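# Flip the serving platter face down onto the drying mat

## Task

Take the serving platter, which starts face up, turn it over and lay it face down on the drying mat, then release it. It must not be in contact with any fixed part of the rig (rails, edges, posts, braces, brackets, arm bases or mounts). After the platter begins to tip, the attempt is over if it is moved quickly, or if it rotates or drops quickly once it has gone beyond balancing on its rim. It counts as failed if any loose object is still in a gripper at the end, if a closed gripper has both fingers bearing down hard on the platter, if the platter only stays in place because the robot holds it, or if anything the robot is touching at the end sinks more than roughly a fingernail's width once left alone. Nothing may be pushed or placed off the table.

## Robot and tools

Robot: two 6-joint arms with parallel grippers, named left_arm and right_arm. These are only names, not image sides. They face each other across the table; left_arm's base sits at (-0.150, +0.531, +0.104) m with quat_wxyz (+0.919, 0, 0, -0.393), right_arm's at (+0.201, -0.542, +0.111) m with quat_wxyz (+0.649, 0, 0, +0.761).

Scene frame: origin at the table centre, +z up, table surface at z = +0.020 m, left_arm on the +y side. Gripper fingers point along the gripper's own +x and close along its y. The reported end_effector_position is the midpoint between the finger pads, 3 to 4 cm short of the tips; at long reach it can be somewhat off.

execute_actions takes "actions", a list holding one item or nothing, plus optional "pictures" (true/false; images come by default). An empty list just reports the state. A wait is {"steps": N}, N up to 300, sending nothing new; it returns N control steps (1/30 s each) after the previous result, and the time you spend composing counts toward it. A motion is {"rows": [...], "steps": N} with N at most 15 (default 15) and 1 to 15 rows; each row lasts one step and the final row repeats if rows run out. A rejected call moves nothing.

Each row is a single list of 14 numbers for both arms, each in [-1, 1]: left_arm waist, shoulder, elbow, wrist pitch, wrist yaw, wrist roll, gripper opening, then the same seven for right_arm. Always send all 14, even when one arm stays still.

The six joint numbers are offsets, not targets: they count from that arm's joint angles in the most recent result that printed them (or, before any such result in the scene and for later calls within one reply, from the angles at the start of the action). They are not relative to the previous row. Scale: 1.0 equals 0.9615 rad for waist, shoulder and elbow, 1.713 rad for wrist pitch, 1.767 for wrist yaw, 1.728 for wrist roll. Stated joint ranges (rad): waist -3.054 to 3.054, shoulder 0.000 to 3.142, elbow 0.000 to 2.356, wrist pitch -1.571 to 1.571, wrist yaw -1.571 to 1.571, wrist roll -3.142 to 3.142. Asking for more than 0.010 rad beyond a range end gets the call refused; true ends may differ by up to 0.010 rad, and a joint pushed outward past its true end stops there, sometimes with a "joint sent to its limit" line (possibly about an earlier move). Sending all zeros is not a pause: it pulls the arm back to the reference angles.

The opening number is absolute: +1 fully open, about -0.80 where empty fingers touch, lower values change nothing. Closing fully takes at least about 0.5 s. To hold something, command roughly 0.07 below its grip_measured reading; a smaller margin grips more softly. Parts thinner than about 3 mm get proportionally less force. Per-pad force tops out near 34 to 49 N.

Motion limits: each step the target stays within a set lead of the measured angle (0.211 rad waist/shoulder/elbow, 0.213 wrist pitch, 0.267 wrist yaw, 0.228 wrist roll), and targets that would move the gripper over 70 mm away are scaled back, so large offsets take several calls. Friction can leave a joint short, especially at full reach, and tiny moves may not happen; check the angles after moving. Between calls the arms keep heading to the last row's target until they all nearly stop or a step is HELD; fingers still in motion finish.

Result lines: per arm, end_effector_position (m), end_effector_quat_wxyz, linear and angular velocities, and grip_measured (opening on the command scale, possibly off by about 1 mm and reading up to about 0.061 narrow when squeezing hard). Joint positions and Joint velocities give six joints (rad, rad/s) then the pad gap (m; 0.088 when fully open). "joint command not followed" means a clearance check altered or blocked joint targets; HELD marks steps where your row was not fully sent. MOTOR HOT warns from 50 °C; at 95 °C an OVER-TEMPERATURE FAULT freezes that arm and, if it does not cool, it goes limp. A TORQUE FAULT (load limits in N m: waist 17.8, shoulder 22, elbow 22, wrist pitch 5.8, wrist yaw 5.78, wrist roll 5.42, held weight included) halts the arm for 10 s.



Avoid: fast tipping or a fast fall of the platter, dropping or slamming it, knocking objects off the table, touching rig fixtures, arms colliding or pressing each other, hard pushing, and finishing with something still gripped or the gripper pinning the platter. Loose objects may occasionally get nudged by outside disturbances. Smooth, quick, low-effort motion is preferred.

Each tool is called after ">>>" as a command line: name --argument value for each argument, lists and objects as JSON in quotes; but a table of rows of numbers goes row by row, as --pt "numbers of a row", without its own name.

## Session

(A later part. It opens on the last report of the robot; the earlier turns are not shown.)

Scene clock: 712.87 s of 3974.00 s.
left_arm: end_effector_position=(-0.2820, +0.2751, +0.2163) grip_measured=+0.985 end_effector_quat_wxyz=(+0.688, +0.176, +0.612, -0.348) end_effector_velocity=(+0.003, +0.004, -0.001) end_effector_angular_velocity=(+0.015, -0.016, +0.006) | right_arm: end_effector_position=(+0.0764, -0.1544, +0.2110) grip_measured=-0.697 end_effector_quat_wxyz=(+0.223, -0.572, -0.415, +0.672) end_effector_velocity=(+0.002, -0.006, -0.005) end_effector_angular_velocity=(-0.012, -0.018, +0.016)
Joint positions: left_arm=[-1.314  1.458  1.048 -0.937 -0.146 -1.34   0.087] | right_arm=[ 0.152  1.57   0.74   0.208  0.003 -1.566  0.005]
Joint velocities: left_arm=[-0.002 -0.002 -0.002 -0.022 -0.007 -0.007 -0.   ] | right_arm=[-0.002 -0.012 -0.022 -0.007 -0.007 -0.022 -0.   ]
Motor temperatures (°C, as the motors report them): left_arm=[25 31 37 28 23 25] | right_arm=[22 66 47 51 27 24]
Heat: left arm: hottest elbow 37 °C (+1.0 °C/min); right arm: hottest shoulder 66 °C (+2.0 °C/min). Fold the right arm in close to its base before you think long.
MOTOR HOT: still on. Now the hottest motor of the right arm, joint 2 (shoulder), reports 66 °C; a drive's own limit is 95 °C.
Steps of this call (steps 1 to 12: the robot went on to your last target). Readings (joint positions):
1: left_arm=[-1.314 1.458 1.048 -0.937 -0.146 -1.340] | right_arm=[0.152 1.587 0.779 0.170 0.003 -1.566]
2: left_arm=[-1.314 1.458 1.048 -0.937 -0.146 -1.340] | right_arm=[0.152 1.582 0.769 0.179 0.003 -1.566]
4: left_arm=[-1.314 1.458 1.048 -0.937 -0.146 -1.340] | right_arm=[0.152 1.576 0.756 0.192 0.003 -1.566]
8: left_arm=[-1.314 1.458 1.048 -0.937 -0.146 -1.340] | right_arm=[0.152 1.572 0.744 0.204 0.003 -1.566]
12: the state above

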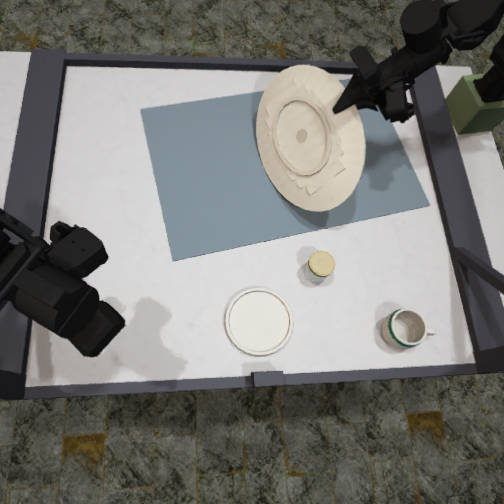

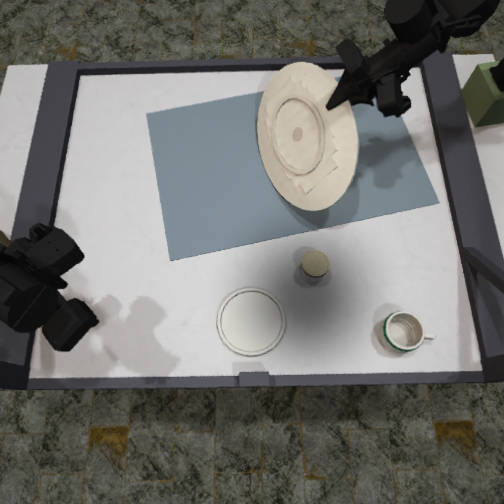

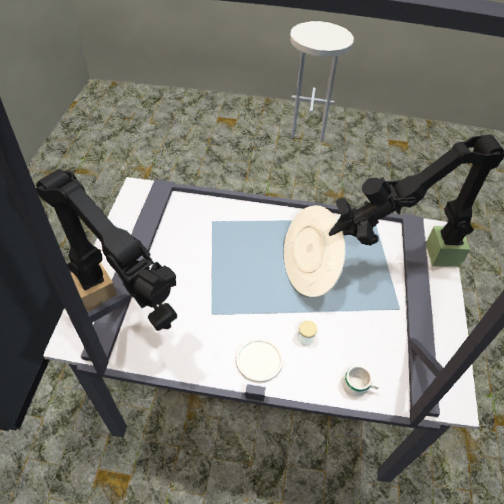

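>>> execute_actions --actions '[{"rows":[[0,0,0,0,0,0,1,0,-0.044,0.005,0.021,0,0,-0.74],[0,0,0,0,0,0,1,0,-0.042,-0.002,0.025,0,0,-0.71],[0,0,0,0,0,0,1,0,-0.04,-0.008,0.028,0,0,-0.69],[0,0,0,0,0,0,1,0,-0.038,-0.014,0.032,0,0,-0.685],[0,0,0,0,0,0,1,0,-0.036,-0.021,0.036,0,0,-0.68],[0,0,0,0,0,0,1,0,-0.034,-0.027,0.039,0,0,-0.675],[0,0,0,0,0,0,1,0,-0.032,-0.033,0.043,0,0,-0.67],[0,0,0,0,0,0,1,0,-0.03,-0.04,0.047,0,0,-0.664],[0,0,0,0,0,0,1,0,-0.028,-0.046,0.05,0,0,-0.658],[0,0,0,0,0,0,1,0,-0.026,-0.052,0.054,0,0,-0.652],[0,0,0,0,0,0,1,0,-0.024,-0.059,0.058,0,0,-0.646],[0,0,0,0,0,0,1,0,-0.022,-0.065,0.061,0,0,-0.64],[0,0,0,0,0,0,1,0,-0.02,-0.071,0.065,0,0,-0.634],[0,0,0,0,0,0,1,0,-0.02,-0.078,0.069,0,0,-0.628],[0,0,0,0,0,0,1,0,-0.02,-0.084,0.072,0,0,-0.62]],"steps":15}]' --pictures false

>>> execute_actions --actions '[{"steps":12}]'

Scene clock: 736.80 s of 3974.00 s.
left_arm: end_effector_position=(-0.2820, +0.2751, +0.2163) grip_measured=+0.985 end_effector_quat_wxyz=(+0.688, +0.176, +0.612, -0.348) end_effector_velocity=(+0.003, +0.001, -0.000) end_effector_angular_velocity=(+0.002, -0.004, +0.025) | right_arm: end_effector_position=(+0.0785, -0.1611, +0.2018) grip_measured=-0.647 end_effector_quat_wxyz=(+0.230, -0.568, -0.420, +0.669) end_effector_velocity=(+0.008, -0.018, -0.021) end_effector_angular_velocity=(+0.040, +0.011, +0.003)
Joint positions: left_arm=[-1.314  1.458  1.048 -0.937 -0.146 -1.34   0.087] | right_arm=[ 0.152  1.569  0.676  0.291  0.003 -1.566  0.007]
Joint velocities: left_arm=[ 0.002 -0.002 -0.002 -0.007 -0.007 -0.022 -0.   ] | right_arm=[-0.007 -0.012 -0.154  0.183 -0.007 -0.007  0.009]
Motor temperatures (°C, as the motors report them): left_arm=[25 31 37 28 23 25] | right_arm=[22 63 45 55 27 24]
Heat: left arm: hottest elbow 37 °C (+0.0 °C/min); right arm: hottest shoulder 63 °C (-14.2 °C/min). Fold the right arm in close to its base before you think long.
MOTOR HOT: still on. Now the hottest motor of the right arm, joint 2 (shoulder), reports 63 °C; a drive's own limit is 95 °C.
Steps of this call (steps 1 to 30: the robot went on to your last target; steps 31 to 90: nothing new was sent; then 20.43 s passed at rest; steps 91 to 105: all 15 steps of this action). Readings (joint positions):
91: left_arm=[-1.314 1.458 1.048 -0.937 -0.146 -1.340] | right_arm=[0.152 1.569 0.737 0.211 0.003 -1.566]
92: left_arm=[-1.314 1.458 1.048 -0.937 -0.146 -1.340] | right_arm=[0.152 1.569 0.735 0.214 0.003 -1.566]
94: left_arm=[-1.314 1.458 1.048 -0.937 -0.146 -1.340] | right_arm=[0.152 1.569 0.729 0.222 0.003 -1.566]
98: left_arm=[-1.314 1.458 1.048 -0.937 -0.146 -1.340] | right_arm=[0.152 1.569 0.712 0.244 0.003 -1.566]
105: the state above

Scene clock: 737.20 s of 3974.00 s.
left_arm: end_effector_position=(-0.2820, +0.2751, +0.2163) grip_measured=+0.985 end_effector_quat_wxyz=(+0.688, +0.176, +0.612, -0.348) end_effector_velocity=(-0.004, -0.003, -0.000) end_effector_angular_velocity=(-0.011, +0.021, +0.017) | right_arm: end_effector_position=(+0.0793, -0.1634, +0.1994) grip_measured=-0.623 end_effector_quat_wxyz=(+0.232, -0.566, -0.422, +0.669) end_effector_velocity=(-0.000, +0.001, +0.000) end_effector_angular_velocity=(+0.012, +0.002, +0.008)
Joint positions: left_arm=[-1.314  1.458  1.048 -0.937 -0.146 -1.34   0.087] | right_arm=[ 0.152  1.567  0.657  0.314  0.003 -1.566  0.008]
Joint velocities: left_arm=[-0.002  0.002 -0.002  0.022  0.007 -0.022  0.   ] | right_arm=[-0.002  0.002 -0.007  0.022 -0.007 -0.007  0.   ]
Motor temperatures (°C, as the motors report them): left_arm=[25 31 37 28 23 25] | right_arm=[22 63 45 55 27 24]
Heat: left arm: hottest elbow 37 °C (+0.0 °C/min); right arm: hottest shoulder 63 °C (-14.1 °C/min). Fold the right arm in close to its base before you think long.
MOTOR HOT: still on. Now the hottest motor of the right arm, joint 2 (shoulder), reports 63 °C; a drive's own limit is 95 °C.
Steps of this call (steps 1 to 12: the robot went on to your last target). Readings (joint positions):
1: left_arm=[-1.314 1.458 1.048 -0.937 -0.146 -1.340] | right_arm=[0.152 1.569 0.671 0.297 0.003 -1.566]
2: left_arm=[-1.314 1.458 1.048 -0.937 -0.146 -1.340] | right_arm=[0.152 1.568 0.668 0.300 0.003 -1.566]
4: left_arm=[-1.314 1.458 1.048 -0.937 -0.146 -1.340] | right_arm=[0.152 1.567 0.663 0.306 0.003 -1.566]
8: left_arm=[-1.314 1.458 1.048 -0.937 -0.146 -1.340] | right_arm=[0.152 1.567 0.659 0.312 0.003 -1.566]
12: the state above

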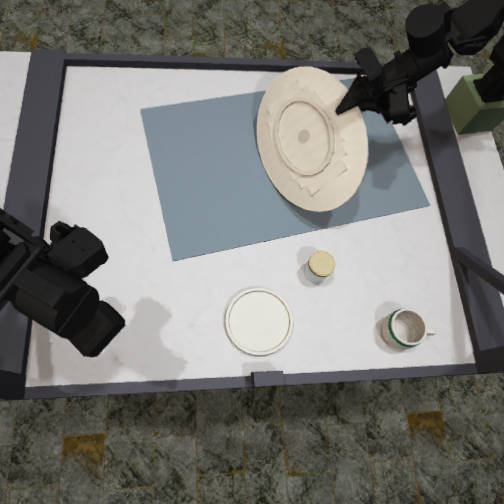

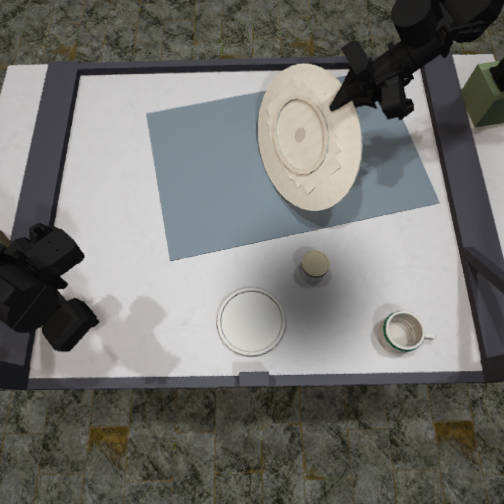

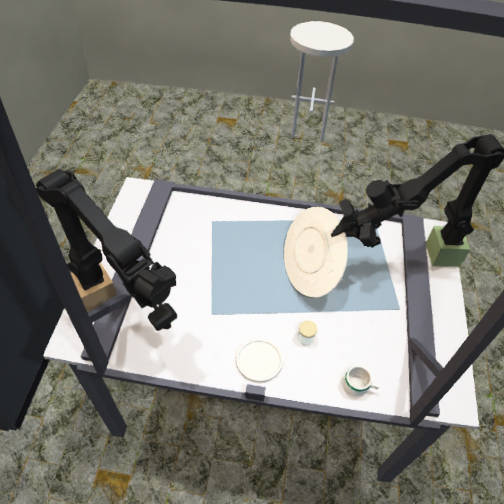

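>>> execute_actions --actions '[{"rows":[[0,0,0,0,0,0,1,0,-0.005,-0.002,0.013,0,0,-0.64],[0,0,0,0,0,0,1,0,0.006,-0.006,0.017,0,0,-0.64],[0,0,0,0,0,0,1,0,0.014,-0.009,0.022,0,0,-0.64],[0,0,0,0,0,0,1,0,0.021,-0.013,0.027,0,0,-0.64],[0,0,0,0,0,0,1,0,0.028,-0.016,0.032,0,0,-0.64],[0,0,0,0,0,0,1,0,0.034,-0.02,0.037,0,0,-0.64],[0,0,0,0,0,0,1,0,0.041,-0.024,0.042,0,0,-0.64],[0,0,0,0,0,0,1,0,0.047,-0.027,0.047,0,0,-0.64],[0,0,0,0,0,0,1,0,0.054,-0.031,0.052,0,0,-0.63],[0,0,0,0,0,0,1,0,0.06,-0.034,0.057,0,0,-0.63],[0,0,0,0,0,0,1,0,0.067,-0.038,0.062,0,0,-0.62],[0,0,0,0,0,0,1,0,0.073,-0.042,0.067,0,0,-0.62],[0,0,0,0,0,0,1,0,0.08,-0.045,0.072,0,0,-0.61],[0,0,0,0,0,0,1,0,0.086,-0.049,0.077,0,0,-0.61],[0,0,0,0,0,0,1,0,0.093,-0.053,0.082,0,0,-0.6]],"steps":15}]' --pictures false

>>> execute_actions --actions '[{"steps":12}]'

>>> zoom_image --camera "cam_high" --region '[300, 180, 400, 280]'

Scene clock: 748.33 s of 3974.00 s.
left_arm: end_effector_position=(-0.2820, +0.2751, +0.2163) grip_measured=+0.985 end_effector_quat_wxyz=(+0.688, +0.176, +0.612, -0.348) end_effector_velocity=(-0.000, -0.001, +0.000) end_effector_angular_velocity=(-0.010, -0.004, -0.008) | right_arm: end_effector_position=(+0.0803, -0.1669, +0.1743) grip_measured=-0.619 end_effector_quat_wxyz=(+0.226, -0.570, -0.417, +0.671) end_effector_velocity=(+0.001, -0.005, -0.026) end_effector_angular_velocity=(+0.076, +0.010, +0.016)
Joint positions: left_arm=[-1.314  1.458  1.048 -0.937 -0.146 -1.34   0.087] | right_arm=[ 0.153  1.633  0.611  0.407  0.003 -1.566  0.009]
Joint velocities: left_arm=[-0.002 -0.002 -0.002  0.007 -0.007  0.007 -0.   ] | right_arm=[-0.002  0.085 -0.125  0.286 -0.007 -0.022  0.006]
Motor temperatures (°C, as the motors report them): left_arm=[25 31 37 28 23 25] | right_arm=[22 59 43 54 27 24]
Heat: left arm: hottest elbow 37 °C (+0.0 °C/min); right arm: hottest shoulder 59 °C (-13.0 °C/min). Fold the right arm in close to its base before you think long.
MOTOR HOT: still on. Now the hottest motor of the right arm, joint 2 (shoulder), reports 59 °C; a drive's own limit is 95 °C.
Steps of this call (steps 1 to 30: the robot went on to your last target; steps 31 to 90: nothing new was sent; then 7.63 s passed at rest; steps 91 to 105: all 15 steps of this action). Readings (joint positions):
91: left_arm=[-1.314 1.458 1.048 -0.937 -0.146 -1.340] | right_arm=[0.152 1.567 0.656 0.315 0.003 -1.566]
92: left_arm=[-1.314 1.458 1.048 -0.937 -0.146 -1.340] | right_arm=[0.152 1.567 0.655 0.318 0.003 -1.566]
94: left_arm=[-1.314 1.458 1.048 -0.937 -0.146 -1.340] | right_arm=[0.152 1.569 0.651 0.326 0.003 -1.566]
98: left_arm=[-1.314 1.458 1.048 -0.937 -0.146 -1.340] | right_arm=[0.152 1.588 0.642 0.352 0.003 -1.566]
105: the state above

Scene clock: 748.73 s of 3974.00 s.
left_arm: end_effector_position=(-0.2820, +0.2751, +0.2163) grip_measured=+0.985 end_effector_quat_wxyz=(+0.688, +0.176, +0.612, -0.348) end_effector_velocity=(-0.000, +0.003, -0.001) end_effector_angular_velocity=(+0.010, +0.004, +0.003) | right_arm: end_effector_position=(+0.0799, -0.1657, +0.1715) grip_measured=-0.603 end_effector_quat_wxyz=(+0.229, -0.568, -0.419, +0.670) end_effector_velocity=(+0.000, -0.001, -0.002) end_effector_angular_velocity=(+0.002, -0.014, +0.016)
Joint positions: left_arm=[-1.314  1.458  1.048 -0.937 -0.146 -1.34   0.087] | right_arm=[ 0.153  1.65   0.604  0.44   0.003 -1.566  0.009]
Joint velocities: left_arm=[-0.002 -0.002 -0.002 -0.007  0.007 -0.007 -0.   ] | right_arm=[-0.002  0.002 -0.007  0.007 -0.007 -0.022 -0.   ]
Motor temperatures (°C, as the motors report them): left_arm=[25 31 37 28 23 25] | right_arm=[22 59 43 54 27 24]
Heat: left arm: hottest elbow 37 °C (+0.0 °C/min); right arm: hottest shoulder 59 °C (-13.1 °C/min). Fold the right arm in close to its base before you think long.
MOTOR HOT: still on. Now the hottest motor of the right arm, joint 2 (shoulder), reports 59 °C; a drive's own limit is 95 °C.
Steps of this call (steps 1 to 12: the robot went on to your last target). Readings (joint positions):
1: left_arm=[-1.314 1.458 1.048 -0.937 -0.146 -1.340] | right_arm=[0.153 1.636 0.609 0.415 0.003 -1.566]
2: left_arm=[-1.314 1.458 1.048 -0.937 -0.146 -1.340] | right_arm=[0.153 1.639 0.609 0.421 0.003 -1.566]
4: left_arm=[-1.314 1.458 1.048 -0.937 -0.146 -1.340] | right_arm=[0.153 1.645 0.608 0.430 0.003 -1.566]
8: left_arm=[-1.314 1.458 1.048 -0.937 -0.146 -1.340] | right_arm=[0.153 1.648 0.605 0.437 0.003 -1.566]
12: the state above

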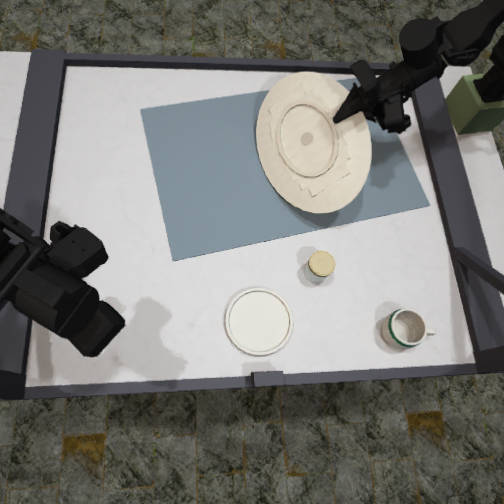

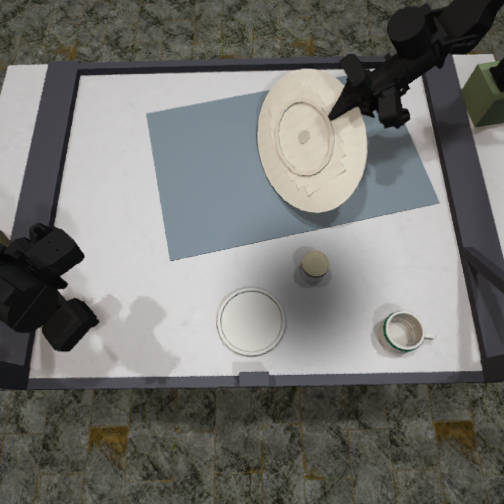

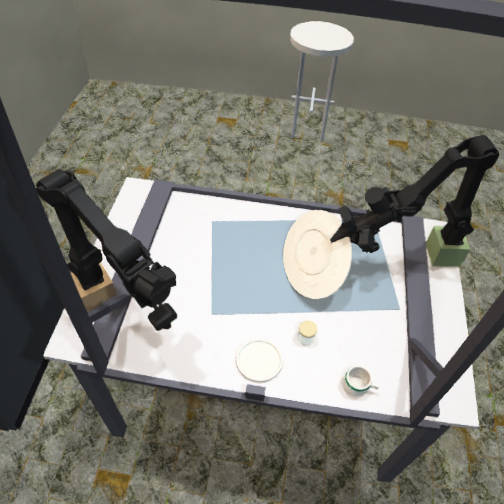

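Region (300, 180, 400, 280) of cam_high's 504x504 image, scaled by 5.040, with more detail than that image has.

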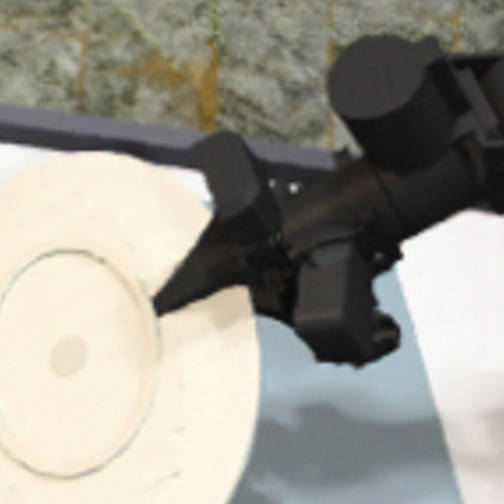

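>>> execute_actions --actions '[{"rows":[[0,0,0,0,0,0,1,0,0.007,-0.003,0.011,0,0,-0.58],[0,0,0,0,0,0,1,0,0.007,-0.009,0.014,0,0,-0.57],[0,0,0,0,0,0,1,0,0.008,-0.014,0.016,0,0,-0.56],[0,0,0,0,0,0,1,0,0.008,-0.019,0.019,0,0,-0.55],[0,0,0,0,0,0,1,0,0.009,-0.025,0.022,0,0,-0.54],[0,0,0,0,0,0,1,0,0.009,-0.03,0.025,0,0,-0.53],[0,0,0,0,0,0,1,0,0.01,-0.035,0.028,0,0,-0.515],[0,0,0,0,0,0,1,0,0.01,-0.04,0.03,0,0,-0.5],[0,0,0,0,0,0,1,0,0.01,-0.046,0.033,0,0,-0.49],[0,0,0,0,0,0,1,0,0.011,-0.051,0.036,0,0,-0.48],[0,0,0,0,0,0,1,0,0.011,-0.056,0.039,0,0,-0.47],[0,0,0,0,0,0,1,0,0.011,-0.062,0.042,0,0,-0.455],[0,0,0,0,0,0,1,0,0.012,-0.067,0.044,0,0,-0.44],[0,0,0,0,0,0,1,0,0.012,-0.072,0.047,0,0,-0.43],[0,0,0,0,0,0,1,0,0.012,-0.078,0.05,0,0,-0.42]],"steps":15}]' --pictures false

>>> execute_actions --actions '[{"rows":[[0,0,0,0,0,0,1,0,0.006,-0.022,0.021,0,0,-0.41],[0,0,0,0,0,0,1,0,0.006,-0.028,0.024,0,0,-0.4],[0,0,0,0,0,0,1,0,0.007,-0.033,0.026,0,0,-0.39],[0,0,0,0,0,0,1,0,0.007,-0.038,0.029,0,0,-0.375],[0,0,0,0,0,0,1,0,0.008,-0.044,0.032,0,0,-0.36],[0,0,0,0,0,0,1,0,0.008,-0.049,0.035,0,0,-0.35],[0,0,0,0,0,0,1,0,0.008,-0.054,0.038,0,0,-0.34],[0,0,0,0,0,0,1,0,0.009,-0.059,0.04,0,0,-0.33],[0,0,0,0,0,0,1,0,0.009,-0.065,0.043,0,0,-0.32],[0,0,0,0,0,0,1,0,0.009,-0.07,0.046,0,0,-0.305],[0,0,0,0,0,0,1,0,0.01,-0.075,0.049,0,0,-0.29],[0,0,0,0,0,0,1,0,0.01,-0.081,0.052,0,0,-0.28],[0,0,0,0,0,0,1,0,0.01,-0.086,0.054,0,0,-0.27],[0,0,0,0,0,0,1,0,0.01,-0.091,0.057,0,0,-0.26],[0,0,0,0,0,0,1,0,0.01,-0.097,0.06,0,0,-0.25]],"steps":15}]' --pictures false

>>> execute_actions --actions '[{"steps":12}]'

>>> zoom_image --camera "cam_high" --region '[310, 190, 410, 290]'

Scene clock: 765.70 s of 3974.00 s.
left_arm: end_effector_position=(-0.2820, +0.2751, +0.2163) grip_measured=+0.985 end_effector_quat_wxyz=(+0.688, +0.176, +0.612, -0.348) end_effector_velocity=(+0.001, +0.001, +0.001) end_effector_angular_velocity=(-0.002, -0.002, +0.020) | right_arm: end_effector_position=(+0.0838, -0.1779, +0.1569) grip_measured=-0.465 end_effector_quat_wxyz=(+0.223, -0.572, -0.415, +0.672) end_effector_velocity=(+0.011, -0.034, -0.039) end_effector_angular_velocity=(-0.044, -0.016, +0.008)
Joint positions: left_arm=[-1.314  1.458  1.048 -0.937 -0.146 -1.34   0.087] | right_arm=[ 0.153  1.658  0.543  0.493  0.003 -1.566  0.016]
Joint velocities: left_arm=[-0.002 -0.002  0.002 -0.007 -0.007 -0.022 -0.   ] | right_arm=[-0.002  0.022 -0.164  0.139 -0.007 -0.007  0.017]
Motor temperatures (°C, as the motors report them): left_arm=[25 31 37 28 23 25] | right_arm=[22 53 42 51 27 24]
Heat: left arm: hottest elbow 37 °C (+0.0 °C/min); right arm: hottest shoulder 53 °C (-13.3 °C/min). Fold the right arm in close to its base before you think long.
MOTOR HOT: still on. Now the hottest motor of the right arm, joint 2 (shoulder), reports 53 °C; a drive's own limit is 95 °C.
Steps of this call (steps 1 to 30: the robot went on to your last target; steps 31 to 90: nothing new was sent; then 13.47 s passed at rest; steps 91 to 105: all 15 steps of this action). Readings (joint positions):
91: left_arm=[-1.314 1.458 1.048 -0.937 -0.146 -1.340] | right_arm=[0.153 1.650 0.603 0.442 0.003 -1.566]
92: left_arm=[-1.314 1.458 1.048 -0.937 -0.146 -1.340] | right_arm=[0.153 1.650 0.601 0.443 0.003 -1.566]
94: left_arm=[-1.314 1.458 1.048 -0.937 -0.146 -1.340] | right_arm=[0.153 1.651 0.596 0.448 0.003 -1.566]
98: left_arm=[-1.314 1.458 1.048 -0.937 -0.146 -1.340] | right_arm=[0.153 1.652 0.578 0.462 0.003 -1.566]
105: the state above

Scene clock: 766.20 s of 3974.00 s.
left_arm: end_effector_position=(-0.2820, +0.2751, +0.2163) grip_measured=+0.985 end_effector_quat_wxyz=(+0.688, +0.176, +0.612, -0.348) end_effector_velocity=(+0.003, +0.004, -0.002) end_effector_angular_velocity=(+0.019, -0.018, +0.006) | right_arm: end_effector_position=(+0.0895, -0.1954, +0.1373) grip_measured=-0.293 end_effector_quat_wxyz=(+0.214, -0.577, -0.407, +0.675) end_effector_velocity=(+0.014, -0.033, -0.025) end_effector_angular_velocity=(-0.010, -0.026, +0.000)
Joint positions: left_arm=[-1.314  1.458  1.048 -0.937 -0.146 -1.34   0.087] | right_arm=[ 0.153  1.674  0.464  0.56   0.003 -1.566  0.025]
Joint velocities: left_arm=[-0.002  0.002 -0.002 -0.022 -0.007 -0.007 -0.   ] | right_arm=[-0.007 -0.002 -0.159  0.139  0.007 -0.022  0.016]
Motor temperatures (°C, as the motors report them): left_arm=[25 31 37 28 23 25] | right_arm=[22 53 41 51 27 24]
Heat: left arm: hottest elbow 37 °C (+0.0 °C/min); right arm: hottest shoulder 53 °C (-13.1 °C/min). Fold the right arm in close to its base before you think long.
MOTOR HOT: still on. Now the hottest motor of the right arm, joint 2 (shoulder), reports 53 °C; a drive's own limit is 95 °C.
Steps of this call (steps 1 to 15: all 15 steps of this action). Readings (joint positions):
1: left_arm=[-1.314 1.458 1.048 -0.937 -0.146 -1.340] | right_arm=[0.153 1.659 0.538 0.498 0.003 -1.566]
2: left_arm=[-1.314 1.458 1.048 -0.937 -0.146 -1.340] | right_arm=[0.153 1.661 0.533 0.503 0.003 -1.566]
4: left_arm=[-1.314 1.458 1.048 -0.937 -0.146 -1.340] | right_arm=[0.153 1.663 0.522 0.512 0.003 -1.566]
8: left_arm=[-1.314 1.458 1.048 -0.937 -0.146 -1.340] | right_arm=[0.153 1.668 0.502 0.529 0.003 -1.566]
15: the state above

Scene clock: 766.60 s of 3974.00 s.
left_arm: end_effector_position=(-0.2820, +0.2751, +0.2163) grip_measured=+0.985 end_effector_quat_wxyz=(+0.688, +0.176, +0.612, -0.348) end_effector_velocity=(+0.001, +0.002, -0.000) end_effector_angular_velocity=(+0.002, -0.008, +0.006) | right_arm: end_effector_position=(+0.0907, -0.1993, +0.1341) grip_measured=-0.253 end_effector_quat_wxyz=(+0.213, -0.578, -0.406, +0.675) end_effector_velocity=(-0.001, -0.003, -0.001) end_effector_angular_velocity=(-0.006, -0.006, +0.028)
Joint positions: left_arm=[-1.314  1.458  1.048 -0.937 -0.146 -1.34   0.087] | right_arm=[ 0.153  1.675  0.446  0.577  0.003 -1.566  0.027]
Joint velocities: left_arm=[-0.002 -0.002 -0.002 -0.007 -0.007 -0.007 -0.   ] | right_arm=[-0.002 -0.007 -0.007 -0.007 -0.022 -0.022  0.001]
Motor temperatures (°C, as the motors report them): left_arm=[25 31 37 28 23 25] | right_arm=[22 52 41 51 27 24]
Heat: left arm: hottest elbow 37 °C (+0.0 °C/min); right arm: hottest shoulder 52 °C (-14.1 °C/min). Fold the right arm in close to its base before you think long.
MOTOR HOT: still on. Now the hottest motor of the right arm, joint 2 (shoulder), reports 52 °C; a drive's own limit is 95 °C.
Steps of this call (steps 1 to 12: the robot went on to your last target). Readings (joint positions):
1: left_arm=[-1.314 1.458 1.048 -0.937 -0.146 -1.340] | right_arm=[0.153 1.674 0.460 0.564 0.003 -1.566]
2: left_arm=[-1.314 1.458 1.048 -0.937 -0.146 -1.340] | right_arm=[0.153 1.674 0.456 0.567 0.003 -1.566]
4: left_arm=[-1.314 1.458 1.048 -0.937 -0.146 -1.340] | right_arm=[0.153 1.675 0.451 0.570 0.003 -1.566]
8: left_arm=[-1.314 1.458 1.048 -0.937 -0.146 -1.340] | right_arm=[0.153 1.675 0.447 0.575 0.003 -1.566]
12: the state above

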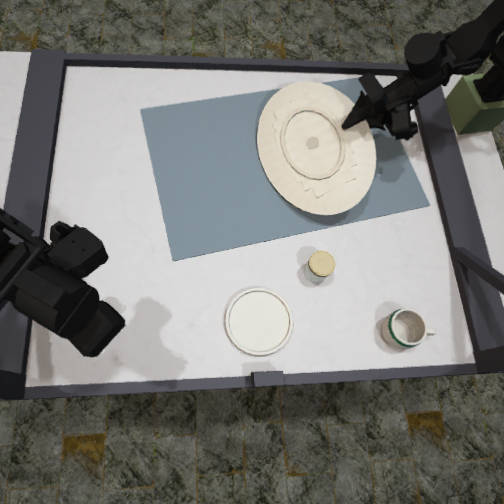

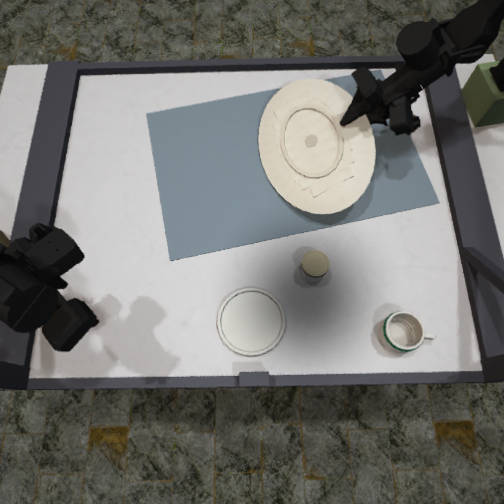

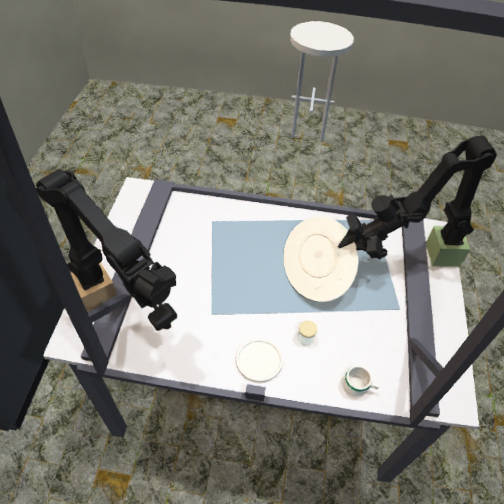

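Region (310, 190, 410, 290) of cam_high's 504x504 image, scaled by 5.040, with more detail than that image has.

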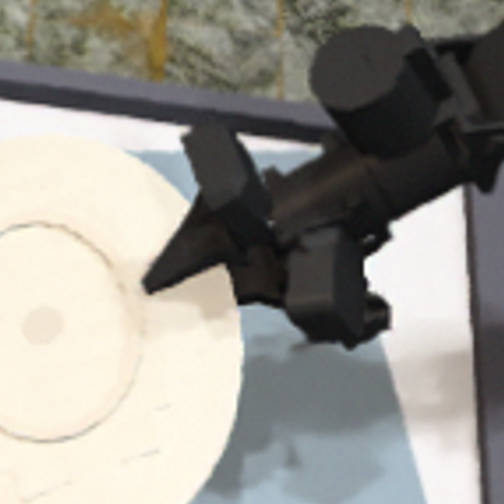

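>>> execute_actions --actions '[{"rows":[[0,0,0,0,0,0,1,0,-0.003,0.002,0.014,0,0,-0.23],[0,0,0,0,0,0,1,0,0.003,0.001,0.017,0,0,-0.21],[0,0,0,0,0,0,1,0,0.008,-0.001,0.02,0,0,-0.19],[0,0,0,0,0,0,1,0,0.013,-0.003,0.023,0,0,-0.17],[0,0,0,0,0,0,1,0,0.018,-0.004,0.026,0,0,-0.155],[0,0,0,0,0,0,1,0,0.024,-0.006,0.029,0,0,-0.135],[0,0,0,0,0,0,1,0,0.029,-0.008,0.032,0,0,-0.115],[0,0,0,0,0,0,1,0,0.034,-0.01,0.035,0,0,-0.1],[0,0,0,0,0,0,1,0,0.04,-0.011,0.038,0,0,-0.08],[0,0,0,0,0,0,1,0,0.045,-0.013,0.041,0,0,-0.06],[0,0,0,0,0,0,1,0,0.05,-0.015,0.044,0,0,-0.04],[0,0,0,0,0,0,1,0,0.056,-0.016,0.047,0,0,-0.02],[0,0,0,0,0,0,1,0,0.061,-0.018,0.05,0,0,0],[0,0,0,0,0,0,1,0,0.066,-0.02,0.053,0,0,0.015],[0,0,0,0,0,0,1,0,0.071,-0.021,0.056,0,0,0.035]],"steps":15}]' --pictures false

>>> execute_actions --actions '[{"rows":[[0,0,0,0,0,0,1,0,0.016,-0.004,0.025,0,0,0.055],[0,0,0,0,0,0,1,0,0.022,-0.005,0.028,0,0,0.075],[0,0,0,0,0,0,1,0,0.027,-0.007,0.031,0,0,0.09],[0,0,0,0,0,0,1,0,0.032,-0.009,0.034,0,0,0.11],[0,0,0,0,0,0,1,0,0.037,-0.01,0.037,0,0,0.13],[0,0,0,0,0,0,1,0,0.043,-0.012,0.04,0,0,0.15],[0,0,0,0,0,0,1,0,0.048,-0.014,0.043,0,0,0.17],[0,0,0,0,0,0,1,0,0.053,-0.016,0.046,0,0,0.19],[0,0,0,0,0,0,1,0,0.059,-0.017,0.049,0,0,0.205],[0,0,0,0,0,0,1,0,0.064,-0.019,0.052,0,0,0.225],[0,0,0,0,0,0,1,0,0.069,-0.021,0.055,0,0,0.245],[0,0,0,0,0,0,1,0,0.075,-0.022,0.058,0,0,0.265],[0,0,0,0,0,0,1,0,0.08,-0.024,0.061,0,0,0.28],[0,0,0,0,0,0,1,0,0.085,-0.026,0.064,0,0,0.3],[0,0,0,0,0,0,1,0,0.09,-0.027,0.067,0,0,0.32]],"steps":15}]' --pictures false

>>> execute_actions --actions '[{"steps":12}]'

>>> zoom_image --camera "cam_high" --region '[310, 200, 410, 300]'

Scene clock: 784.63 s of 3974.00 s.
left_arm: end_effector_position=(-0.2820, +0.2751, +0.2163) grip_measured=+0.985 end_effector_quat_wxyz=(+0.688, +0.176, +0.612, -0.348) end_effector_velocity=(+0.001, +0.002, -0.002) end_effector_angular_velocity=(+0.007, -0.011, +0.006) | right_arm: end_effector_position=(+0.0921, -0.2037, +0.1186) grip_measured=-0.036 end_effector_quat_wxyz=(+0.207, -0.582, -0.401, +0.677) end_effector_velocity=(+0.002, -0.007, -0.034) end_effector_angular_velocity=(-0.033, +0.000, -0.001)
Joint positions: left_arm=[-1.314  1.458  1.048 -0.937 -0.146 -1.34   0.087] | right_arm=[ 0.153  1.732  0.425  0.636  0.003 -1.566  0.037]
Joint velocities: left_arm=[-0.002  0.002 -0.002 -0.007 -0.007 -0.007 -0.   ] | right_arm=[-0.002  0.144 -0.042  0.154 -0.007  0.007  0.027]
Motor temperatures (°C, as the motors report them): left_arm=[25 31 37 28 23 25] | right_arm=[22 49 40 51 27 24]
Heat: left arm: hottest elbow 37 °C (+0.0 °C/min); right arm: hottest wrist pitch 51 °C (-13.1 °C/min). Fold the right arm in close to its base before you think long.
MOTOR HOT: still on. Now the hottest motor of the right arm, joint 4 (wrist pitch), reports 51 °C; a drive's own limit is 95 °C.
Steps of this call (steps 1 to 30: the robot went on to your last target; steps 31 to 90: nothing new was sent; then 14.53 s passed at rest; steps 91 to 105: all 15 steps of this action). Readings (joint positions):
91: left_arm=[-1.314 1.458 1.048 -0.937 -0.146 -1.340] | right_arm=[0.153 1.675 0.445 0.579 0.003 -1.566]
92: left_arm=[-1.314 1.458 1.048 -0.937 -0.146 -1.340] | right_arm=[0.153 1.676 0.444 0.581 0.003 -1.566]
94: left_arm=[-1.314 1.458 1.048 -0.937 -0.146 -1.340] | right_arm=[0.153 1.680 0.442 0.586 0.003 -1.566]
98: left_arm=[-1.314 1.458 1.048 -0.937 -0.146 -1.340] | right_arm=[0.153 1.697 0.436 0.602 0.003 -1.566]
105: the state above

Scene clock: 785.13 s of 3974.00 s.
left_arm: end_effector_position=(-0.2820, +0.2751, +0.2163) grip_measured=+0.985 end_effector_quat_wxyz=(+0.688, +0.176, +0.612, -0.348) end_effector_velocity=(+0.001, +0.005, +0.000) end_effector_angular_velocity=(+0.018, -0.005, -0.011) | right_arm: end_effector_position=(+0.0945, -0.2111, +0.0985) grip_measured=+0.247 end_effector_quat_wxyz=(+0.197, -0.587, -0.393, +0.680) end_effector_velocity=(+0.006, -0.013, -0.035) end_effector_angular_velocity=(-0.039, -0.014, +0.003)
Joint positions: left_arm=[-1.314  1.458  1.048 -0.937 -0.146 -1.34   0.087] | right_arm=[ 0.153  1.807  0.397  0.712  0.003 -1.566  0.051]
Joint velocities: left_arm=[-0.002 -0.007 -0.002 -0.022  0.007  0.007 -0.   ] | right_arm=[-0.007  0.144 -0.051  0.154 -0.007 -0.007  0.028]
Motor temperatures (°C, as the motors report them): left_arm=[25 31 37 28 23 25] | right_arm=[22 49 40 51 27 24]
Heat: left arm: hottest elbow 37 °C (+0.0 °C/min); right arm: hottest wrist pitch 51 °C (-13.2 °C/min). Fold the right arm in close to its base before you think long.
MOTOR HOT: still on. Now the hottest motor of the right arm, joint 4 (wrist pitch), reports 51 °C; a drive's own limit is 95 °C.
Steps of this call (steps 1 to 15: all 15 steps of this action). Readings (joint positions):
1: left_arm=[-1.314 1.458 1.048 -0.937 -0.146 -1.340] | right_arm=[0.153 1.737 0.423 0.641 0.003 -1.566]
2: left_arm=[-1.314 1.458 1.048 -0.937 -0.146 -1.340] | right_arm=[0.153 1.741 0.421 0.647 0.003 -1.566]
4: left_arm=[-1.314 1.458 1.048 -0.937 -0.146 -1.340] | right_arm=[0.153 1.751 0.417 0.657 0.003 -1.566]
8: left_arm=[-1.314 1.458 1.048 -0.937 -0.146 -1.340] | right_arm=[0.153 1.772 0.409 0.676 0.003 -1.566]
15: the state above

Scene clock: 785.53 s of 3974.00 s.
left_arm: end_effector_position=(-0.2820, +0.2751, +0.2163) grip_measured=+0.985 end_effector_quat_wxyz=(+0.688, +0.176, +0.612, -0.348) end_effector_velocity=(+0.003, -0.003, +0.001) end_effector_angular_velocity=(-0.018, -0.012, +0.014) | right_arm: end_effector_position=(+0.0948, -0.2121, +0.0948) grip_measured=+0.315 end_effector_quat_wxyz=(+0.196, -0.588, -0.392, +0.680) end_effector_velocity=(+0.002, -0.006, -0.006) end_effector_angular_velocity=(-0.030, -0.011, +0.008)
Joint positions: left_arm=[-1.314  1.458  1.048 -0.937 -0.146 -1.34   0.087] | right_arm=[ 0.153  1.825  0.392  0.731  0.003 -1.566  0.054]
Joint velocities: left_arm=[ 0.002 -0.002 -0.002  0.007 -0.022 -0.007 -0.   ] | right_arm=[-0.002  0.002 -0.007 -0.022 -0.007 -0.007  0.001]
Motor temperatures (°C, as the motors report them): left_arm=[25 31 37 28 23 25] | right_arm=[22 49 40 51 27 24]
Heat: left arm: hottest elbow 37 °C (+0.0 °C/min); right arm: hottest wrist pitch 51 °C (-13.1 °C/min). Fold the right arm in close to its base before you think long.
MOTOR HOT: still on. Now the hottest motor of the right arm, joint 4 (wrist pitch), reports 51 °C; a drive's own limit is 95 °C.
Steps of this call (steps 1 to 12: the robot went on to your last target). Readings (joint positions):
1: left_arm=[-1.314 1.458 1.048 -0.937 -0.146 -1.340] | right_arm=[0.153 1.812 0.395 0.716 0.003 -1.566]
2: left_arm=[-1.314 1.458 1.048 -0.937 -0.146 -1.340] | right_arm=[0.153 1.815 0.394 0.718 0.003 -1.566]
4: left_arm=[-1.314 1.458 1.048 -0.937 -0.146 -1.340] | right_arm=[0.153 1.821 0.393 0.724 0.003 -1.566]
8: left_arm=[-1.314 1.458 1.048 -0.937 -0.146 -1.340] | right_arm=[0.153 1.824 0.392 0.729 0.003 -1.566]
12: the state above

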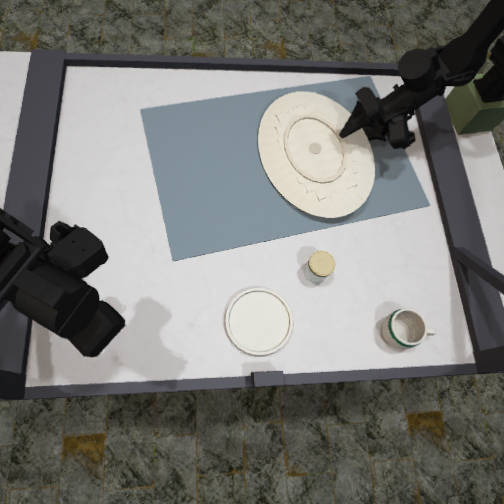

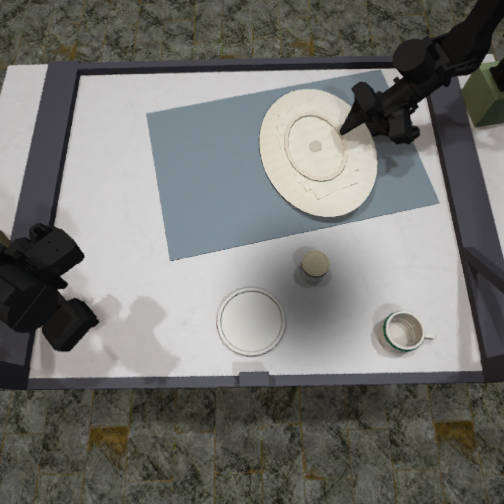

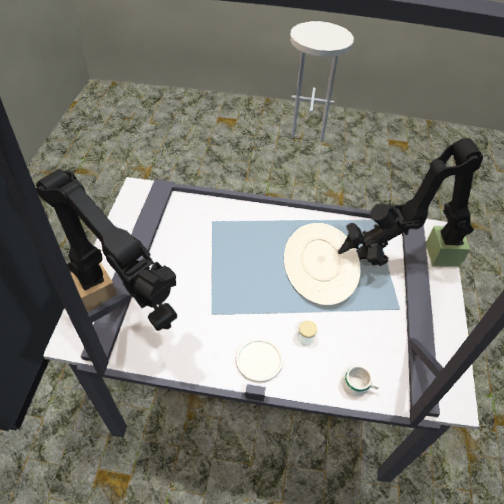

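Region (310, 200, 410, 300) of cam_high's 504x504 image, scaled by 5.040, with more detail than that image has.

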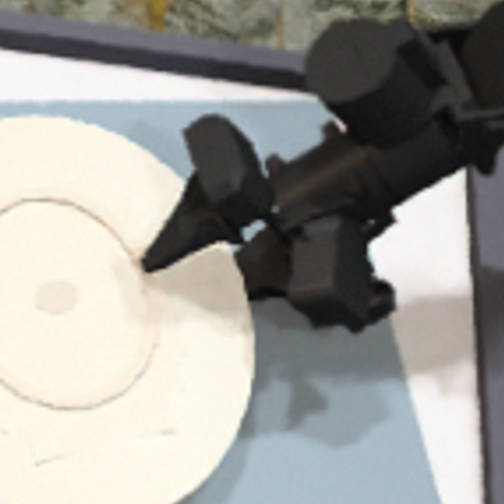

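>>> execute_actions --actions '[{"rows":[[0,0,0,0,0,0,1,0,-0.005,0.012,0.009,0,0,0.35],[0,0,0,0,0,0,1,0,-0.003,0.017,0.006,0,0,0.38],[0,0,0,0,0,0,1,0,-0.002,0.022,0.003,0,0,0.41],[0,0,0,0,0,0,1,0,0,0.026,0,0,0,0.44],[0,0,0,0,0,0,1,0,0.001,0.029,-0.002,0,0,0.46],[0,0,0,0,0,0,1,0,0.003,0.031,-0.005,0,0,0.49],[0,0,0,0,0,0,1,0,0.004,0.033,-0.007,0,0,0.52],[0,0,0,0,0,0,1,0,0.006,0.035,-0.01,0,0,0.55],[0,0,0,0,0,0,1,0,0.007,0.037,-0.012,0,0,0.58],[0,0,0,0,0,0,1,0,0.009,0.039,-0.015,0,0,0.61],[0,0,0,0,0,0,1,0,0.01,0.041,-0.017,0,0,0.64],[0,0,0,0,0,0,1,0,0.012,0.043,-0.02,0,0,0.66],[0,0,0,0,0,0,1,0,0.013,0.045,-0.022,0,0,0.69],[0,0,0,0,0,0,1,0,0.015,0.047,-0.025,0,0,0.72],[0,0,0,0,0,0,1,0,0.016,0.049,-0.027,0,0,0.75]],"steps":15}]' --pictures false

>>> execute_actions --actions '[{"steps":12}]'

>>> zoom_image --camera "cam_high" --region '[320, 210, 400, 290]'

Scene clock: 797.93 s of 3974.00 s.
left_arm: end_effector_position=(-0.2820, +0.2751, +0.2163) grip_measured=+0.985 end_effector_quat_wxyz=(+0.688, +0.176, +0.612, -0.348) end_effector_velocity=(+0.000, +0.002, -0.002) end_effector_angular_velocity=(+0.007, -0.011, +0.001) | right_arm: end_effector_position=(+0.0975, -0.2203, +0.0811) grip_measured=+0.642 end_effector_quat_wxyz=(+0.173, -0.601, -0.372, +0.686) end_effector_velocity=(+0.002, -0.009, -0.024) end_effector_angular_velocity=(-0.120, -0.050, +0.018)
Joint positions: left_arm=[-1.314  1.458  1.048 -0.937 -0.146 -1.34   0.087] | right_arm=[ 0.153  1.845  0.396  0.68   0.003 -1.566  0.07 ]
Joint velocities: left_arm=[-0.007  0.002 -0.002 -0.007 -0.007 -0.007 -0.   ] | right_arm=[-0.002  0.046  0.042 -0.125 -0.007 -0.022  0.041]
Motor temperatures (°C, as the motors report them): left_arm=[25 31 37 28 23 25] | right_arm=[22 48 39 51 27 24]
Heat: left arm: hottest elbow 37 °C (+0.0 °C/min); right arm: hottest wrist pitch 51 °C (-11.2 °C/min). Fold the right arm in close to its base before you think long.
MOTOR HOT: still on. Now the hottest motor of the right arm, joint 4 (wrist pitch), reports 51 °C; a drive's own limit is 95 °C.
Steps of this call (steps 1 to 30: the robot went on to your last target; steps 31 to 90: nothing new was sent; then 8.90 s passed at rest; steps 91 to 105: all 15 steps of this action). Readings (joint positions):
91: left_arm=[-1.314 1.458 1.048 -0.937 -0.146 -1.340] | right_arm=[0.153 1.826 0.392 0.731 0.003 -1.566]
92: left_arm=[-1.314 1.458 1.048 -0.937 -0.146 -1.340] | right_arm=[0.153 1.826 0.392 0.731 0.003 -1.566]
94: left_arm=[-1.314 1.458 1.048 -0.937 -0.146 -1.340] | right_arm=[0.153 1.828 0.392 0.731 0.003 -1.566]
98: left_arm=[-1.314 1.458 1.048 -0.937 -0.146 -1.340] | right_arm=[0.153 1.833 0.392 0.710 0.003 -1.566]
105: the state above

Scene clock: 798.33 s of 3974.00 s.
left_arm: end_effector_position=(-0.2820, +0.2751, +0.2163) grip_measured=+0.985 end_effector_quat_wxyz=(+0.688, +0.176, +0.612, -0.348) end_effector_velocity=(+0.003, +0.001, +0.000) end_effector_angular_velocity=(-0.005, -0.020, +0.009) | right_arm: end_effector_position=(+0.0974, -0.2202, +0.0794) grip_measured=+0.744 end_effector_quat_wxyz=(+0.170, -0.603, -0.369, +0.687) end_effector_velocity=(+0.000, +0.005, +0.005) end_effector_angular_velocity=(+0.026, +0.008, -0.013)
Joint positions: left_arm=[-1.314  1.458  1.048 -0.937 -0.146 -1.34   0.087] | right_arm=[ 0.153  1.849  0.403  0.667  0.003 -1.566  0.075]
Joint velocities: left_arm=[-0.002 -0.002 -0.002 -0.007 -0.022 -0.007 -0.   ] | right_arm=[-0.002 -0.002  0.002  0.022  0.007  0.007  0.002]
Motor temperatures (°C, as the motors report them): left_arm=[25 31 37 28 23 25] | right_arm=[22 48 39 51 27 24]
Heat: left arm: hottest elbow 37 °C (+0.0 °C/min); right arm: hottest wrist pitch 51 °C (-11.1 °C/min). Fold the right arm in close to its base before you think long.
MOTOR HOT: still on. Now the hottest motor of the right arm, joint 4 (wrist pitch), reports 51 °C; a drive's own limit is 95 °C.
Steps of this call (steps 1 to 12: the robot went on to your last target). Readings (joint positions):
1: left_arm=[-1.314 1.458 1.048 -0.937 -0.146 -1.340] | right_arm=[0.153 1.846 0.397 0.676 0.003 -1.566]
2: left_arm=[-1.314 1.458 1.048 -0.937 -0.146 -1.340] | right_arm=[0.153 1.848 0.398 0.673 0.003 -1.566]
4: left_arm=[-1.314 1.458 1.048 -0.937 -0.146 -1.340] | right_arm=[0.153 1.849 0.399 0.671 0.003 -1.566]
8: left_arm=[-1.314 1.458 1.048 -0.937 -0.146 -1.340] | right_arm=[0.153 1.849 0.402 0.668 0.003 -1.566]
12: the state above

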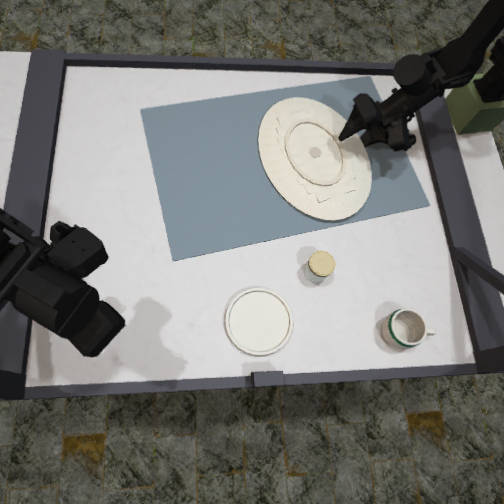

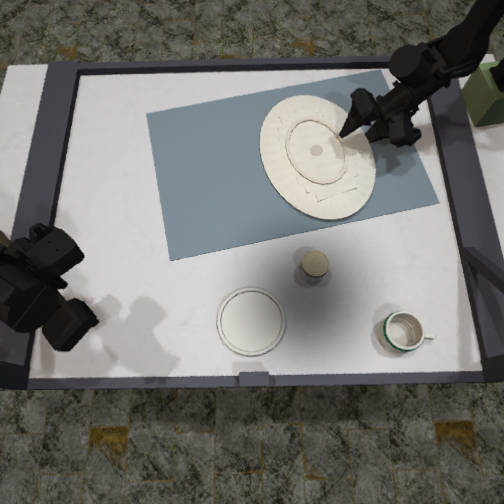

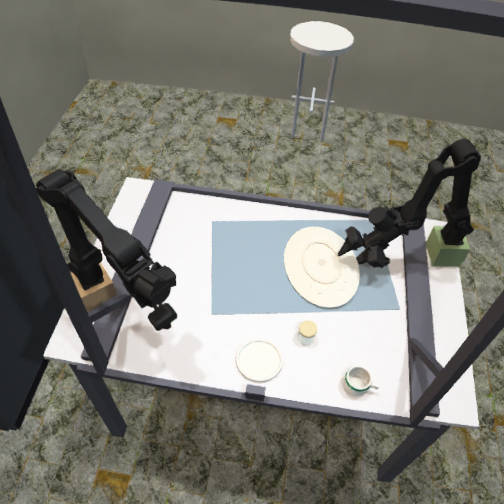

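Region (320, 210, 400, 290) of cam_high's 504x504 image, scaled by 6.300, with more detail than that image has.

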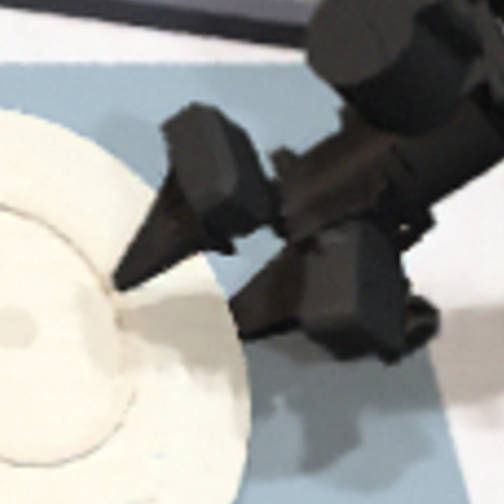

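>>> execute_actions --actions '[{"rows":[[0,0,0,0,0,0,1,0,-0.022,0.044,0,0,0,0.75],[0,0,0,0,0,0,1,0,-0.035,0.052,-0.01,0,0,0.75],[0,0,0,0,0,0,1,0,-0.04,0.059,-0.02,0,0,0.75],[0,0,0,0,0,0,1,0,-0.043,0.067,-0.03,0,0,0.75],[0,0,0,0,0,0,1,0,-0.046,0.074,-0.041,0,0,0.75],[0,0,0,0,0,0,1,0,-0.048,0.081,-0.051,0,0,0.75],[0,0,0,0,0,0,1,0,-0.051,0.089,-0.061,0,0,0.75],[0,0,0,0,0,0,1,0,-0.053,0.096,-0.071,0,0,0.75],[0,0,0,0,0,0,1,0,-0.056,0.104,-0.081,0,0,0.75],[0,0,0,0,0,0,1,0,-0.058,0.111,-0.092,0,0,0.75],[0,0,0,0,0,0,1,0,-0.06,0.118,-0.102,0,0,0.75],[0,0,0,0,0,0,1,0,-0.062,0.126,-0.112,0,0,0.75],[0,0,0,0,0,0,1,0,-0.064,0.133,-0.122,0,0,0.75],[0,0,0,0,0,0,1,0,-0.066,0.141,-0.132,0,0,0.75],[0,0,0,0,0,0,1,0,-0.068,0.148,-0.143,0,0,0.75]],"steps":15}]' --pictures false

>>> execute_actions --actions '[{"steps":12}]'

>>> zoom_image --camera "cam_high" --region '[320, 210, 400, 290]'

Scene clock: 813.03 s of 3974.00 s.
left_arm: end_effector_position=(-0.2820, +0.2751, +0.2163) grip_measured=+0.985 end_effector_quat_wxyz=(+0.688, +0.176, +0.612, -0.348) end_effector_velocity=(-0.001, +0.002, +0.001) end_effector_angular_velocity=(+0.006, +0.007, +0.003) | right_arm: end_effector_position=(+0.0964, -0.2169, +0.0796) grip_measured=+0.749 end_effector_quat_wxyz=(+0.139, -0.619, -0.342, +0.693) end_effector_velocity=(-0.000, -0.000, -0.001) end_effector_angular_velocity=(-0.249, -0.079, +0.008)
Joint positions: left_arm=[-1.314  1.458  1.048 -0.937 -0.146 -1.34   0.087] | right_arm=[ 0.153  1.819  0.482  0.469  0.003 -1.566  0.076]
Joint velocities: left_arm=[-0.002 -0.002  0.002 -0.007  0.007 -0.007  0.   ] | right_arm=[-0.002 -0.071  0.203 -0.535 -0.007 -0.007  0.   ]
Motor temperatures (°C, as the motors report them): left_arm=[25 31 37 28 23 25] | right_arm=[22 47 40 50 27 24]
Heat: left arm: hottest elbow 37 °C (+0.0 °C/min); right arm: hottest wrist pitch 50 °C (-7.1 °C/min). Fold the right arm in close to its base before you think long.
MOTOR HOT: still on. Now the hottest motor of the right arm, joint 4 (wrist pitch), reports 50 °C; a drive's own limit is 95 °C.
Steps of this call (steps 1 to 30: the robot went on to your last target; steps 31 to 90: nothing new was sent; then 11.20 s passed at rest; steps 91 to 105: all 15 steps of this action). Readings (joint positions):
91: left_arm=[-1.314 1.458 1.048 -0.937 -0.146 -1.340] | right_arm=[0.153 1.849 0.403 0.665 0.003 -1.566]
92: left_arm=[-1.314 1.458 1.048 -0.937 -0.146 -1.340] | right_arm=[0.153 1.849 0.406 0.659 0.003 -1.566]
94: left_arm=[-1.314 1.458 1.048 -0.937 -0.146 -1.340] | right_arm=[0.153 1.844 0.414 0.639 0.003 -1.566]
98: left_arm=[-1.314 1.458 1.048 -0.937 -0.146 -1.340] | right_arm=[0.153 1.834 0.436 0.584 0.003 -1.566]
105: the state above

Scene clock: 813.43 s of 3974.00 s.
left_arm: end_effector_position=(-0.2820, +0.2751, +0.2163) grip_measured=+0.985 end_effector_quat_wxyz=(+0.688, +0.176, +0.612, -0.348) end_effector_velocity=(+0.003, +0.004, -0.001) end_effector_angular_velocity=(+0.015, -0.012, +0.020) | right_arm: end_effector_position=(+0.0956, -0.2143, +0.0834) grip_measured=+0.749 end_effector_quat_wxyz=(+0.134, -0.622, -0.337, +0.695) end_effector_velocity=(-0.002, -0.001, +0.001) end_effector_angular_velocity=(-0.008, +0.001, +0.028)
Joint positions: left_arm=[-1.314  1.458  1.048 -0.937 -0.146 -1.34   0.087] | right_arm=[ 0.153  1.803  0.509  0.409  0.003 -1.566  0.076]
Joint velocities: left_arm=[-0.002 -0.002 -0.002 -0.022 -0.007 -0.022 -0.   ] | right_arm=[-0.002 -0.007  0.007 -0.022 -0.022 -0.022 -0.   ]
Motor temperatures (°C, as the motors report them): left_arm=[25 31 37 28 23 25] | right_arm=[22 47 40 50 27 24]
Heat: left arm: hottest elbow 37 °C (+0.0 °C/min); right arm: hottest wrist pitch 50 °C (-7.0 °C/min). Fold the right arm in close to its base before you think long.
MOTOR HOT: still on. Now the hottest motor of the right arm, joint 4 (wrist pitch), reports 50 °C; a drive's own limit is 95 °C.
Steps of this call (steps 1 to 12: the robot went on to your last target). Readings (joint positions):
1: left_arm=[-1.314 1.458 1.048 -0.937 -0.146 -1.340] | right_arm=[0.153 1.817 0.488 0.452 0.003 -1.566]
2: left_arm=[-1.314 1.458 1.048 -0.937 -0.146 -1.340] | right_arm=[0.153 1.815 0.492 0.441 0.003 -1.566]
4: left_arm=[-1.314 1.458 1.048 -0.937 -0.146 -1.340] | right_arm=[0.153 1.811 0.499 0.428 0.003 -1.566]
8: left_arm=[-1.314 1.458 1.048 -0.937 -0.146 -1.340] | right_arm=[0.153 1.804 0.507 0.414 0.003 -1.566]
12: the state above

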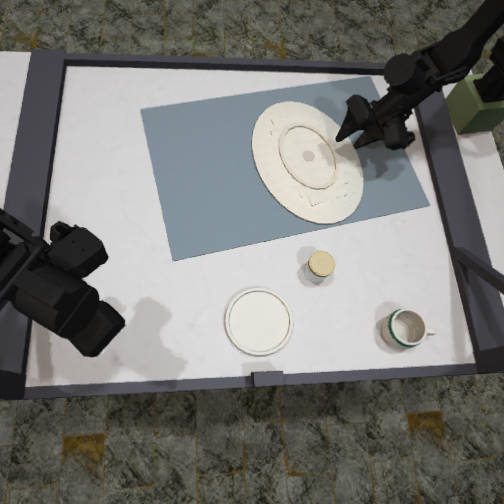

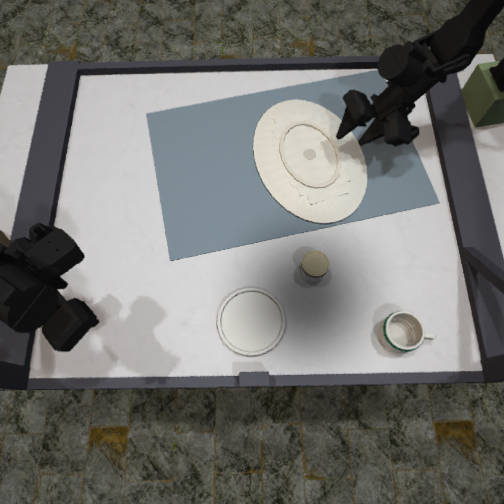

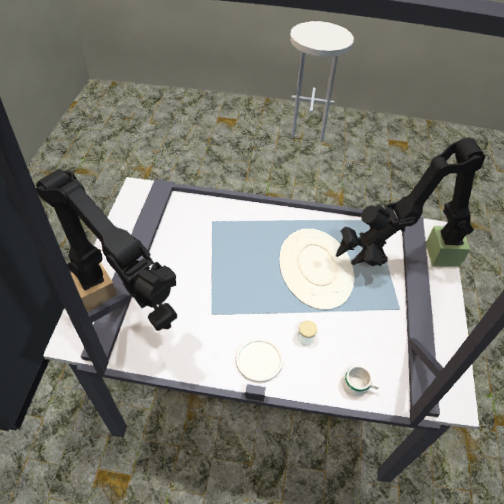

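Region (320, 210, 400, 290) of cam_high's 504x504 image, scaled by 6.300, with more detail than that image has.

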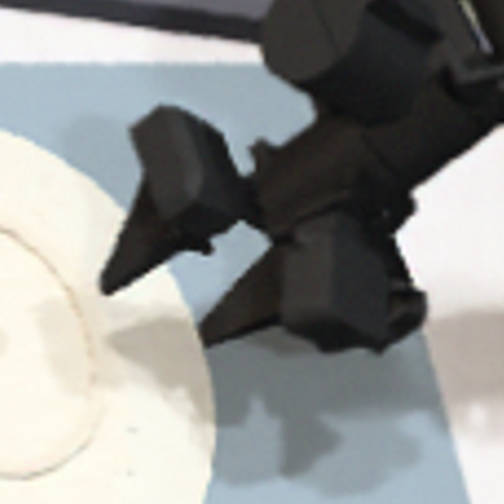

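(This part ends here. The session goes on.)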